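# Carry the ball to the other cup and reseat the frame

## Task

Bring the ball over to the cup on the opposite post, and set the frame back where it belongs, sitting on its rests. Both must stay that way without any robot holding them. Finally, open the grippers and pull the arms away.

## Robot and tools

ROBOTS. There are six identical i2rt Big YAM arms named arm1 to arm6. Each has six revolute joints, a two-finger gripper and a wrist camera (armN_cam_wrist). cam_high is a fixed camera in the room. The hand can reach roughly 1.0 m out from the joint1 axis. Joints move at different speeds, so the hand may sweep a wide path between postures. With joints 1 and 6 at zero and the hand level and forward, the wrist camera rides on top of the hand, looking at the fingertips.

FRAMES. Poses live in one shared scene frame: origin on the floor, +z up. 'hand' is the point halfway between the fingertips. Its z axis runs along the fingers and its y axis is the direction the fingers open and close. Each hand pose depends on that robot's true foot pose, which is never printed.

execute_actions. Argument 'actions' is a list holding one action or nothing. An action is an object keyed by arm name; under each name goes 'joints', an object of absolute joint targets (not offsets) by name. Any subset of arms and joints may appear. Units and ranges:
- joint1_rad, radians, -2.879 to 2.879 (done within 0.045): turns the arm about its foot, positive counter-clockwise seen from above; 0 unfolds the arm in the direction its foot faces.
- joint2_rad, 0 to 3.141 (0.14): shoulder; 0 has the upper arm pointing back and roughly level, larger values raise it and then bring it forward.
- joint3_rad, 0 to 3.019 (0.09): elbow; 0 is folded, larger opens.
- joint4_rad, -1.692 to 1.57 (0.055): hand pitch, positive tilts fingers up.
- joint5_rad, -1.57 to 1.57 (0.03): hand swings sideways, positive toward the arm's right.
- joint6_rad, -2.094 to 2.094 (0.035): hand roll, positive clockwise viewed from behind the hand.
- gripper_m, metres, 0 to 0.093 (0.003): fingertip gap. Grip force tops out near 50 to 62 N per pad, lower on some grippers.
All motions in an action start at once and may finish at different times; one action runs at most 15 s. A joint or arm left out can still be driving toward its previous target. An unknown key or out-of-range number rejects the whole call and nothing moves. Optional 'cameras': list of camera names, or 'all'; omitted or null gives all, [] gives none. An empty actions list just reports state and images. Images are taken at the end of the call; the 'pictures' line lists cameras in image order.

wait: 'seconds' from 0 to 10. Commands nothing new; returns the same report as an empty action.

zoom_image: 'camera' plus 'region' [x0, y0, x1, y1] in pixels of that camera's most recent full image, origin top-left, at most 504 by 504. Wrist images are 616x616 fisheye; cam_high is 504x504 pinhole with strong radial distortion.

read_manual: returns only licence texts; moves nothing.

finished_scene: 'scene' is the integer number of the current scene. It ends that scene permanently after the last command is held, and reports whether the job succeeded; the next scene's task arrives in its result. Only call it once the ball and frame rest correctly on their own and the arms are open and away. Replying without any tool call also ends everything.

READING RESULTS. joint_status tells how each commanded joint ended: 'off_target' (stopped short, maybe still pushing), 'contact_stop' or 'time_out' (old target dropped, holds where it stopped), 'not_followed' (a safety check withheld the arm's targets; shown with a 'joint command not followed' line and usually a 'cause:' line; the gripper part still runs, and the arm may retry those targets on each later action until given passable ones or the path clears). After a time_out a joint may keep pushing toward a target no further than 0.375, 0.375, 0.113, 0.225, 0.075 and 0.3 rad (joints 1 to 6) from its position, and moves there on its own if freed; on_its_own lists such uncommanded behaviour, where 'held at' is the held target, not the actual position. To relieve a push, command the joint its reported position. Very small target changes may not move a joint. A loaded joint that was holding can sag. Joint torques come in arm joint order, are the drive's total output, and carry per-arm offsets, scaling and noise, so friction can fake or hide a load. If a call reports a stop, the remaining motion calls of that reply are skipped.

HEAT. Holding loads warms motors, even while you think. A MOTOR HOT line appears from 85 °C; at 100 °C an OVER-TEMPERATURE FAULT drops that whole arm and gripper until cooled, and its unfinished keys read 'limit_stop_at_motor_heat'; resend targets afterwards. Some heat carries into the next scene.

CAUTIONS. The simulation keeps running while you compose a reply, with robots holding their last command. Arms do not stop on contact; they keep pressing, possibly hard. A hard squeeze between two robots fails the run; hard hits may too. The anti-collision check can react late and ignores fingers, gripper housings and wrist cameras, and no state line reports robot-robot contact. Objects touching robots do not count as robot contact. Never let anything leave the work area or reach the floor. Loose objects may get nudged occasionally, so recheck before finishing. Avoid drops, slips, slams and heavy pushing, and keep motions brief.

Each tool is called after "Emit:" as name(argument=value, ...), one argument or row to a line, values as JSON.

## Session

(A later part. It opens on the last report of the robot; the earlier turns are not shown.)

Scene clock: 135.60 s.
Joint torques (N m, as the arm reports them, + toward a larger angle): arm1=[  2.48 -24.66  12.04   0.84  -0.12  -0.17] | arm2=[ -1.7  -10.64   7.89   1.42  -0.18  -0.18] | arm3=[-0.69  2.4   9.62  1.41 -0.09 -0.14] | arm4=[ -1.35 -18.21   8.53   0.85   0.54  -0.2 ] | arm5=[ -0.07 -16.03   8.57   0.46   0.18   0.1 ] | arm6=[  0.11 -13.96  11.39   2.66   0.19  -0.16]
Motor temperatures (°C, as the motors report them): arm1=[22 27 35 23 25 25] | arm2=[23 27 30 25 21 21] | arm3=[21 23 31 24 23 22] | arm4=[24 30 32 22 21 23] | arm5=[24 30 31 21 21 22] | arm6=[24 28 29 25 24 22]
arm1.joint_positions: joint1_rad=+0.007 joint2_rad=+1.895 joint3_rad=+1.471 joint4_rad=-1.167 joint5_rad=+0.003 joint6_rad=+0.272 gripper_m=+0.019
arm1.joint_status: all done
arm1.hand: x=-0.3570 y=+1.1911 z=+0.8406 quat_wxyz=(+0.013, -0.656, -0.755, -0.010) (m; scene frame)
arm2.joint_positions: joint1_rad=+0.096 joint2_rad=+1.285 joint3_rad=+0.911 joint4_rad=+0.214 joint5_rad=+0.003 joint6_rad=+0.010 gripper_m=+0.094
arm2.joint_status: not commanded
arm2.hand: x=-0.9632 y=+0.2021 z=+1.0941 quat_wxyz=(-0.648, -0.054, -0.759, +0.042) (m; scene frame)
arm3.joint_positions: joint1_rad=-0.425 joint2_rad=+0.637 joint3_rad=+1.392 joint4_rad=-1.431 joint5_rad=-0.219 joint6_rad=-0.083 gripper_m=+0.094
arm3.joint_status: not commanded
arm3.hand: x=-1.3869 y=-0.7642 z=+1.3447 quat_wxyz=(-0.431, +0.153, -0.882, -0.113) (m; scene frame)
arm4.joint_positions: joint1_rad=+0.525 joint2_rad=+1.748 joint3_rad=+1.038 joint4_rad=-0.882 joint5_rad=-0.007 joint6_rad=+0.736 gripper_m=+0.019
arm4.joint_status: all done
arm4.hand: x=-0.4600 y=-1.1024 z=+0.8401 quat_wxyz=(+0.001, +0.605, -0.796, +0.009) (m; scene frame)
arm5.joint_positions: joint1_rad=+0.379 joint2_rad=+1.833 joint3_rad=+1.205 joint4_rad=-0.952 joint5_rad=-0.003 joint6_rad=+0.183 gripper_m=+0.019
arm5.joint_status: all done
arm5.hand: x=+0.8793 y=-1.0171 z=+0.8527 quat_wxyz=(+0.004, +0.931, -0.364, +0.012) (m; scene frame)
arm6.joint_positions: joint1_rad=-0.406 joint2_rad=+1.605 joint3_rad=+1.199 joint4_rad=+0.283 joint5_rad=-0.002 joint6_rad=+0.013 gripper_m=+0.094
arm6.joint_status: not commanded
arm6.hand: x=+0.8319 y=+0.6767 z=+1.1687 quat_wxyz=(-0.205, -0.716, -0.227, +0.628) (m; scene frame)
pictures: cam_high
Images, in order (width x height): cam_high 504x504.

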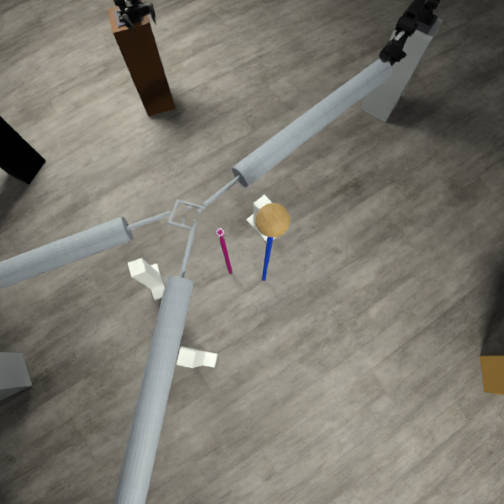

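Emit:
execute_actions(
  actions=[
    {"arm1":{"joints":{"joint1_rad":0.03,"joint2_rad":2.03,"joint3_rad":1.415,"joint4_rad":-0.875}},"arm4":{"joints":{"joint1_rad":0.5,"joint2_rad":1.95,"joint3_rad":1.005,"joint4_rad":-0.575}},"arm5":{"joints":{"joint2_rad":2.045,"joint3_rad":1.16,"joint4_rad":-0.665}}},
  ],
  cameras=[],
)

Emit:
execute_actions(
  actions=[
    {"arm1":{"joints":{"joint2_rad":2.285,"joint3_rad":1.43,"joint4_rad":-0.64}},"arm4":{"joints":{"joint2_rad":2.283,"joint3_rad":1.08,"joint4_rad":-0.315}},"arm5":{"joints":{"joint2_rad":2.345,"joint3_rad":1.24,"joint4_rad":-0.435}}},
  ],
  cameras=[],
)

Emit:
execute_actions(
  actions=[
    {"arm1":{"joints":{"joint2_rad":2.462,"joint3_rad":1.49,"joint4_rad":-0.535}},"arm4":{"joints":{"joint2_rad":2.495,"joint3_rad":1.175,"joint4_rad":-0.205}},"arm5":{"joints":{"joint2_rad":2.543,"joint3_rad":1.338,"joint4_rad":-0.338}}},
  ],
  cameras=[],
)

Scene clock: 141.87 s.
Joint torques (N m, as the arm reports them, + toward a larger angle): arm1=[  2.51 -29.64   8.14   0.94  -0.06  -0.31] | arm2=[ -2.02 -10.74   8.03   1.5   -0.2   -0.19] | arm3=[-0.73  2.41  9.61  1.41 -0.09 -0.14] | arm4=[ -1.42 -20.74   5.83   1.06   0.6   -0.1 ] | arm5=[  0.35 -19.24   4.55   0.45   0.25   0.13] | arm6=[ -0.21 -13.86  11.31   2.97   0.2   -0.18]
Motor temperatures (°C, as the motors report them): arm1=[22 27 35 23 25 25] | arm2=[23 27 30 25 21 21] | arm3=[21 23 31 24 23 22] | arm4=[24 30 31 22 21 23] | arm5=[24 30 31 21 21 22] | arm6=[24 28 29 25 24 22]
arm1.joint_positions: joint1_rad=+0.018 joint2_rad=+2.101 joint3_rad=+1.385 joint4_rad=-0.882 joint5_rad=+0.003 joint6_rad=+0.281 gripper_m=+0.019
arm1.joint_status: all done
arm1.hand: x=-0.3491 y=+1.1924 z=+0.7022 quat_wxyz=(+0.016, -0.655, -0.756, -0.011) (m; scene frame)
arm2.joint_positions: joint1_rad=+0.096 joint2_rad=+1.285 joint3_rad=+0.911 joint4_rad=+0.214 joint5_rad=+0.003 joint6_rad=+0.010 gripper_m=+0.094
arm2.joint_status: not commanded
arm2.hand: x=-0.9632 y=+0.2021 z=+1.0941 quat_wxyz=(-0.648, -0.054, -0.759, +0.042) (m; scene frame)
arm3.joint_positions: joint1_rad=-0.425 joint2_rad=+0.637 joint3_rad=+1.392 joint4_rad=-1.431 joint5_rad=-0.219 joint6_rad=-0.083 gripper_m=+0.094
arm3.joint_status: not commanded
arm3.hand: x=-1.3869 y=-0.7642 z=+1.3447 quat_wxyz=(-0.431, +0.153, -0.882, -0.113) (m; scene frame)
arm4.joint_positions: joint1_rad=+0.512 joint2_rad=+2.000 joint3_rad=+0.993 joint4_rad=-0.591 joint5_rad=-0.008 joint6_rad=+0.725 gripper_m=+0.019
arm4.joint_status: all done
arm4.hand: x=-0.4541 y=-1.1000 z=+0.7217 quat_wxyz=(+0.002, +0.604, -0.797, +0.011) (m; scene frame)
arm5.joint_positions: joint1_rad=+0.373 joint2_rad=+2.081 joint3_rad=+1.155 joint4_rad=-0.677 joint5_rad=-0.004 joint6_rad=+0.179 gripper_m=+0.019
arm5.joint_status: all done
arm5.hand: x=+0.8868 y=-1.0186 z=+0.7210 quat_wxyz=(+0.007, +0.931, -0.365, +0.023) (m; scene frame)
arm6.joint_positions: joint1_rad=-0.406 joint2_rad=+1.605 joint3_rad=+1.199 joint4_rad=+0.283 joint5_rad=-0.002 joint6_rad=+0.013 gripper_m=+0.094
arm6.joint_status: not commanded
arm6.hand: x=+0.8319 y=+0.6767 z=+1.1687 quat_wxyz=(-0.205, -0.716, -0.227, +0.628) (m; scene frame)
pictures: none
No camera images: the call's "cameras" was empty. Leave "cameras" out to get every camera's image.

Scene clock: 142.97 s.
Joint torques (N m, as the arm reports them, + toward a larger angle): arm1=[  2.58 -30.18   7.23   0.31  -0.19  -0.38] | arm2=[ -1.43 -10.52   7.89   1.45  -0.21  -0.2 ] | arm3=[-0.77  2.38  9.61  1.41 -0.09 -0.14] | arm4=[ -0.96 -21.73   4.37   0.78   0.59  -0.08] | arm5=[  0.47 -19.1    4.38   0.15   0.17   0.12] | arm6=[  0.86 -13.44  11.31   2.93   0.19  -0.15]
Motor temperatures (°C, as the motors report them): arm1=[22 27 34 23 25 25] | arm2=[23 27 30 25 21 21] | arm3=[21 23 31 24 23 22] | arm4=[24 29 31 22 22 23] | arm5=[24 30 31 21 21 22] | arm6=[24 28 29 25 24 22]
arm1.joint_positions: joint1_rad=+0.026 joint2_rad=+2.351 joint3_rad=+1.395 joint4_rad=-0.634 joint5_rad=+0.006 joint6_rad=+0.289 gripper_m=+0.019
arm1.joint_status: all done
arm1.hand: x=-0.3459 y=+1.1967 z=+0.5700 quat_wxyz=(+0.013, -0.655, -0.756, -0.008) (m; scene frame)
arm2.joint_positions: joint1_rad=+0.096 joint2_rad=+1.285 joint3_rad=+0.911 joint4_rad=+0.214 joint5_rad=+0.003 joint6_rad=+0.010 gripper_m=+0.094
arm2.joint_status: not commanded
arm2.hand: x=-0.9632 y=+0.2021 z=+1.0941 quat_wxyz=(-0.648, -0.054, -0.759, +0.042) (m; scene frame)
arm3.joint_positions: joint1_rad=-0.425 joint2_rad=+0.637 joint3_rad=+1.392 joint4_rad=-1.431 joint5_rad=-0.219 joint6_rad=-0.083 gripper_m=+0.094
arm3.joint_status: not commanded
arm3.hand: x=-1.3869 y=-0.7642 z=+1.3447 quat_wxyz=(-0.431, +0.153, -0.882, -0.113) (m; scene frame)
arm4.joint_positions: joint1_rad=+0.508 joint2_rad=+2.324 joint3_rad=+1.061 joint4_rad=-0.323 joint5_rad=-0.008 joint6_rad=+0.724 gripper_m=+0.019
arm4.joint_status: all done
arm4.hand: x=-0.4535 y=-1.0952 z=+0.5940 quat_wxyz=(+0.001, +0.603, -0.797, +0.006) (m; scene frame)
arm5.joint_positions: joint1_rad=+0.369 joint2_rad=+2.372 joint3_rad=+1.216 joint4_rad=-0.437 joint5_rad=-0.003 joint6_rad=+0.177 gripper_m=+0.019
arm5.joint_status: all done
arm5.hand: x=+0.8882 y=-1.0170 z=+0.5939 quat_wxyz=(+0.006, +0.930, -0.366, +0.019) (m; scene frame)
arm6.joint_positions: joint1_rad=-0.406 joint2_rad=+1.605 joint3_rad=+1.199 joint4_rad=+0.283 joint5_rad=-0.002 joint6_rad=+0.013 gripper_m=+0.094
arm6.joint_status: not commanded
arm6.hand: x=+0.8319 y=+0.6767 z=+1.1687 quat_wxyz=(-0.205, -0.716, -0.227, +0.628) (m; scene frame)
pictures: none
No camera images: the call's "cameras" was empty. Leave "cameras" out to get every camera's image.

Scene clock: 144.00 s.
Joint torques (N m, as the arm reports them, + toward a larger angle): arm1=[  2.58 -30.56   6.16   0.34  -0.19  -0.45] | arm2=[ -1.74 -10.46   7.93   1.48  -0.18  -0.2 ] | arm3=[-0.75  2.45  9.6   1.41 -0.09 -0.14] | arm4=[ -1.22 -21.59   2.98   0.84   0.63  -0.09] | arm5=[  0.36 -19.85   3.48   0.25   0.14   0.14] | arm6=[  0.17 -13.57  11.15   2.71   0.19  -0.11]
Motor temperatures (°C, as the motors report them): arm1=[22 27 34 23 25 25] | arm2=[23 27 30 25 21 21] | arm3=[21 23 31 24 23 22] | arm4=[24 29 30 22 22 23] | arm5=[24 30 30 21 21 22] | arm6=[24 28 29 25 24 22]
arm1.joint_positions: joint1_rad=+0.026 joint2_rad=+2.520 joint3_rad=+1.461 joint4_rad=-0.533 joint5_rad=+0.005 joint6_rad=+0.289 gripper_m=+0.019
arm1.joint_status: all done
arm1.hand: x=-0.3459 y=+1.1988 z=+0.4929 quat_wxyz=(+0.014, -0.655, -0.755, -0.008) (m; scene frame)
arm2.joint_positions: joint1_rad=+0.096 joint2_rad=+1.285 joint3_rad=+0.911 joint4_rad=+0.214 joint5_rad=+0.003 joint6_rad=+0.010 gripper_m=+0.094
arm2.joint_status: not commanded
arm2.hand: x=-0.9632 y=+0.2021 z=+1.0941 quat_wxyz=(-0.648, -0.054, -0.759, +0.042) (m; scene frame)
arm3.joint_positions: joint1_rad=-0.425 joint2_rad=+0.637 joint3_rad=+1.392 joint4_rad=-1.431 joint5_rad=-0.219 joint6_rad=-0.083 gripper_m=+0.094
arm3.joint_status: not commanded
arm3.hand: x=-1.3869 y=-0.7642 z=+1.3447 quat_wxyz=(-0.431, +0.153, -0.882, -0.113) (m; scene frame)
arm4.joint_positions: joint1_rad=+0.509 joint2_rad=+2.533 joint3_rad=+1.164 joint4_rad=-0.214 joint5_rad=-0.009 joint6_rad=+0.725 gripper_m=+0.019
arm4.joint_status: all done
arm4.hand: x=-0.4547 y=-1.0926 z=+0.5148 quat_wxyz=(+0.001, +0.603, -0.797, +0.004) (m; scene frame)
arm5.joint_positions: joint1_rad=+0.369 joint2_rad=+2.566 joint3_rad=+1.317 joint4_rad=-0.345 joint5_rad=-0.002 joint6_rad=+0.176 gripper_m=+0.019
arm5.joint_status: all done
arm5.hand: x=+0.8875 y=-1.0163 z=+0.5156 quat_wxyz=(+0.005, +0.930, -0.366, +0.019) (m; scene frame)
arm6.joint_positions: joint1_rad=-0.406 joint2_rad=+1.605 joint3_rad=+1.199 joint4_rad=+0.283 joint5_rad=-0.002 joint6_rad=+0.013 gripper_m=+0.094
arm6.joint_status: not commanded
arm6.hand: x=+0.8319 y=+0.6767 z=+1.1687 quat_wxyz=(-0.205, -0.716, -0.227, +0.628) (m; scene frame)
pictures: none
No camera images: the call's "cameras" was empty. Leave "cameras" out to get every camera's image.

Emit:
execute_actions(
  actions=[
    {"arm1":{"joints":{"joint1_rad":0.02,"joint2_rad":2.605,"joint3_rad":1.585,"joint4_rad":-0.478}},"arm4":{"joints":{"joint2_rad":2.675,"joint3_rad":1.275,"joint4_rad":-0.145}},"arm5":{"joints":{"joint1_rad":0.382,"joint2_rad":2.728,"joint3_rad":1.458,"joint4_rad":-0.287}}},
  ],
  cameras=[],
)

Emit:
execute_actions(
  actions=[
    {"arm1":{"joints":{"gripper_m":0.093}},"arm4":{"joints":{"gripper_m":0.093}},"arm5":{"joints":{"gripper_m":0.093}}},
  ],
  cameras=[],
)

Emit:
execute_actions(
  actions=[
    {"arm1":{"joints":{"joint2_rad":2.3,"joint3_rad":1.38,"joint4_rad":-0.657}},"arm4":{"joints":{"joint2_rad":2.3,"joint3_rad":1.04,"joint4_rad":-0.328}},"arm5":{"joints":{"joint2_rad":2.36,"joint3_rad":1.21,"joint4_rad":-0.446}}},
  ],
  cameras=["cam_high"],
)

Scene clock: 149.97 s.
Joint torques (N m, as the arm reports them, + toward a larger angle): arm1=[  1.4  -29.     6.05   0.91  -0.21  -0.43] | arm2=[ -1.59 -10.63   7.94   1.48  -0.2   -0.17] | arm3=[-0.77  2.41  9.61  1.41 -0.09 -0.14] | arm4=[ -1.46 -21.69   1.72   0.8    0.69  -0.09] | arm5=[  2.1  -19.63   3.01   0.23   0.12   0.15] | arm6=[  0.42 -13.45  11.28   2.4    0.2   -0.16]
Motor temperatures (°C, as the motors report them): arm1=[22 27 33 23 25 25] | arm2=[23 27 31 25 21 21] | arm3=[21 23 31 24 23 22] | arm4=[24 29 29 22 22 23] | arm5=[24 30 30 21 21 22] | arm6=[24 28 29 25 24 22]
arm1.joint_positions: joint1_rad=+0.025 joint2_rad=+2.663 joint3_rad=+1.553 joint4_rad=-0.481 joint5_rad=+0.006 joint6_rad=+0.289 gripper_m=+0.019
arm1.joint_status: all done
arm1.hand: x=-0.3447 y=+1.1961 z=+0.4330 quat_wxyz=(+0.013, -0.655, -0.755, -0.008) (m; scene frame)
arm2.joint_positions: joint1_rad=+0.096 joint2_rad=+1.285 joint3_rad=+0.911 joint4_rad=+0.214 joint5_rad=+0.003 joint6_rad=+0.010 gripper_m=+0.094
arm2.joint_status: not commanded
arm2.hand: x=-0.9632 y=+0.2021 z=+1.0941 quat_wxyz=(-0.648, -0.054, -0.759, +0.042) (m; scene frame)
arm3.joint_positions: joint1_rad=-0.425 joint2_rad=+0.637 joint3_rad=+1.392 joint4_rad=-1.431 joint5_rad=-0.219 joint6_rad=-0.083 gripper_m=+0.094
arm3.joint_status: not commanded
arm3.hand: x=-1.3869 y=-0.7642 z=+1.3447 quat_wxyz=(-0.431, +0.153, -0.882, -0.113) (m; scene frame)
arm4.joint_positions: joint1_rad=+0.508 joint2_rad=+2.709 joint3_rad=+1.274 joint4_rad=-0.152 joint5_rad=-0.010 joint6_rad=+0.725 gripper_m=+0.019
arm4.joint_status: all done
arm4.hand: x=-0.4530 y=-1.0947 z=+0.4471 quat_wxyz=(+0.002, +0.603, -0.798, +0.006) (m; scene frame)
arm5.joint_positions: joint1_rad=+0.371 joint2_rad=+2.749 joint3_rad=+1.440 joint4_rad=-0.293 joint5_rad=-0.002 joint6_rad=+0.176 gripper_m=+0.019
arm5.joint_status: all done
arm5.hand: x=+0.8898 y=-1.0192 z=+0.4423 quat_wxyz=(+0.006, +0.931, -0.365, +0.023) (m; scene frame)
arm6.joint_positions: joint1_rad=-0.406 joint2_rad=+1.605 joint3_rad=+1.199 joint4_rad=+0.283 joint5_rad=-0.002 joint6_rad=+0.013 gripper_m=+0.094
arm6.joint_status: not commanded
arm6.hand: x=+0.8319 y=+0.6767 z=+1.1687 quat_wxyz=(-0.205, -0.716, -0.227, +0.628) (m; scene frame)
pictures: none
No camera images: the call's "cameras" was empty. Leave "cameras" out to get every camera's image.

Scene clock: 150.77 s.
Joint torques (N m, as the arm reports them, + toward a larger angle): arm1=[  2.16 -26.68   5.8    0.83  -0.14  -0.22] | arm2=[ -1.31 -10.06   7.92   1.37  -0.17  -0.17] | arm3=[-0.76  2.37  9.61  1.41 -0.09 -0.14] | arm4=[ -1.1  -20.41   1.97   0.78   0.41  -0.08] | arm5=[  1.66 -19.63   2.85   0.26   0.12   0.09] | arm6=[  0.04 -14.5   11.56   2.8    0.21  -0.23]
Motor temperatures (°C, as the motors report them): arm1=[22 27 33 23 25 25] | arm2=[23 27 31 25 21 21] | arm3=[21 23 31 24 23 22] | arm4=[24 29 29 22 22 23] | arm5=[24 30 30 21 21 22] | arm6=[24 28 29 25 24 22]
arm1.joint_positions: joint1_rad=+0.025 joint2_rad=+2.622 joint3_rad=+1.560 joint4_rad=-0.481 joint5_rad=+0.003 joint6_rad=+0.275 gripper_m=+0.093
arm1.joint_status: all done
arm1.hand: x=-0.3348 y=+1.1750 z=+0.4563 quat_wxyz=(-0.010, -0.650, -0.760, +0.001) (m; scene frame)
arm2.joint_positions: joint1_rad=+0.096 joint2_rad=+1.285 joint3_rad=+0.911 joint4_rad=+0.214 joint5_rad=+0.003 joint6_rad=+0.010 gripper_m=+0.094
arm2.joint_status: not commanded
arm2.hand: x=-0.9632 y=+0.2021 z=+1.0941 quat_wxyz=(-0.648, -0.054, -0.759, +0.042) (m; scene frame)
arm3.joint_positions: joint1_rad=-0.425 joint2_rad=+0.637 joint3_rad=+1.392 joint4_rad=-1.431 joint5_rad=-0.219 joint6_rad=-0.083 gripper_m=+0.094
arm3.joint_status: not commanded
arm3.hand: x=-1.3869 y=-0.7642 z=+1.3447 quat_wxyz=(-0.431, +0.153, -0.882, -0.113) (m; scene frame)
arm4.joint_positions: joint1_rad=+0.508 joint2_rad=+2.689 joint3_rad=+1.274 joint4_rad=-0.152 joint5_rad=-0.004 joint6_rad=+0.722 gripper_m=+0.093
arm4.joint_status: all done
arm4.hand: x=-0.4564 y=-1.0850 z=+0.4554 quat_wxyz=(-0.002, +0.604, -0.797, -0.003) (m; scene frame)
arm5.joint_positions: joint1_rad=+0.374 joint2_rad=+2.746 joint3_rad=+1.443 joint4_rad=-0.293 joint5_rad=-0.002 joint6_rad=+0.186 gripper_m=+0.093
arm5.joint_status: all done
arm5.hand: x=+0.8867 y=-1.0187 z=+0.4437 quat_wxyz=(+0.005, +0.929, -0.368, +0.020) (m; scene frame)
arm6.joint_positions: joint1_rad=-0.406 joint2_rad=+1.605 joint3_rad=+1.199 joint4_rad=+0.283 joint5_rad=-0.002 joint6_rad=+0.013 gripper_m=+0.094
arm6.joint_status: not commanded
arm6.hand: x=+0.8319 y=+0.6767 z=+1.1687 quat_wxyz=(-0.205, -0.716, -0.227, +0.628) (m; scene frame)
pictures: none
No camera images: the call's "cameras" was empty. Leave "cameras" out to get every camera's image.

Scene clock: 152.10 s.
Joint torques (N m, as the arm reports them, + toward a larger angle): arm1=[  1.72 -23.38   5.42   0.16  -0.14  -0.31] | arm2=[ -1.24 -10.64   7.86   1.45  -0.21  -0.22] | arm3=[-0.73  2.41  9.6   1.42 -0.09 -0.14] | arm4=[ -1.1  -16.78   3.21  -0.03   0.41  -0.06] | arm5=[  1.17 -16.21   2.48  -0.34   0.1    0.05] | arm6=[  0.45 -14.23  11.25   2.59   0.15  -0.17]
Motor temperatures (°C, as the motors report them): arm1=[22 27 33 23 25 25] | arm2=[23 27 31 25 21 21] | arm3=[21 23 31 24 23 22] | arm4=[24 29 29 22 22 23] | arm5=[24 30 29 21 21 22] | arm6=[24 28 29 25 24 22]
arm1.joint_positions: joint1_rad=+0.025 joint2_rad=+2.297 joint3_rad=+1.372 joint4_rad=-0.643 joint5_rad=+0.003 joint6_rad=+0.275 gripper_m=+0.093
arm1.joint_status: all done
arm1.hand: x=-0.3450 y=+1.1942 z=+0.5936 quat_wxyz=(+0.002, -0.650, -0.760, -0.004) (m; scene frame)
arm2.joint_positions: joint1_rad=+0.096 joint2_rad=+1.285 joint3_rad=+0.911 joint4_rad=+0.214 joint5_rad=+0.003 joint6_rad=+0.010 gripper_m=+0.094
arm2.joint_status: not commanded
arm2.hand: x=-0.9632 y=+0.2021 z=+1.0941 quat_wxyz=(-0.648, -0.054, -0.759, +0.042) (m; scene frame)
arm3.joint_positions: joint1_rad=-0.425 joint2_rad=+0.637 joint3_rad=+1.392 joint4_rad=-1.431 joint5_rad=-0.219 joint6_rad=-0.083 gripper_m=+0.094
arm3.joint_status: not commanded
arm3.hand: x=-1.3869 y=-0.7642 z=+1.3447 quat_wxyz=(-0.431, +0.153, -0.882, -0.113) (m; scene frame)
arm4.joint_positions: joint1_rad=+0.508 joint2_rad=+2.292 joint3_rad=+1.039 joint4_rad=-0.315 joint5_rad=-0.004 joint6_rad=+0.721 gripper_m=+0.093
arm4.joint_status: all done
arm4.hand: x=-0.4531 y=-1.0942 z=+0.6052 quat_wxyz=(-0.002, +0.604, -0.797, -0.003) (m; scene frame)
arm5.joint_positions: joint1_rad=+0.374 joint2_rad=+2.344 joint3_rad=+1.215 joint4_rad=-0.435 joint5_rad=-0.002 joint6_rad=+0.187 gripper_m=+0.093
arm5.joint_status: all done
arm5.hand: x=+0.8784 y=-1.0132 z=+0.6067 quat_wxyz=(+0.002, +0.930, -0.369, +0.005) (m; scene frame)
arm6.joint_positions: joint1_rad=-0.406 joint2_rad=+1.605 joint3_rad=+1.199 joint4_rad=+0.283 joint5_rad=-0.002 joint6_rad=+0.013 gripper_m=+0.094
arm6.joint_status: not commanded
arm6.hand: x=+0.8319 y=+0.6767 z=+1.1687 quat_wxyz=(-0.205, -0.716, -0.227, +0.628) (m; scene frame)
pictures: cam_high
Images, in order (width x height): cam_high 504x504.

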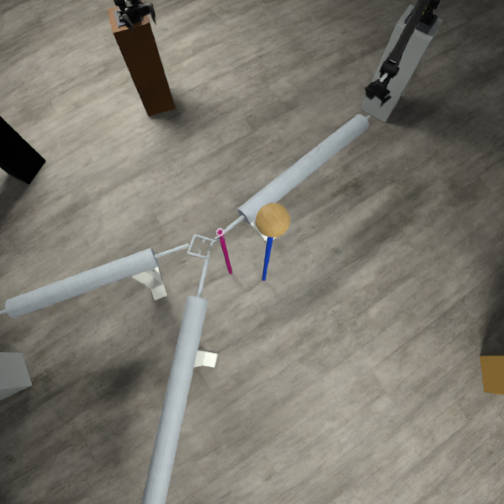

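Emit:
finished_scene(
  scene=2,
)

The scene is finished: the task was done.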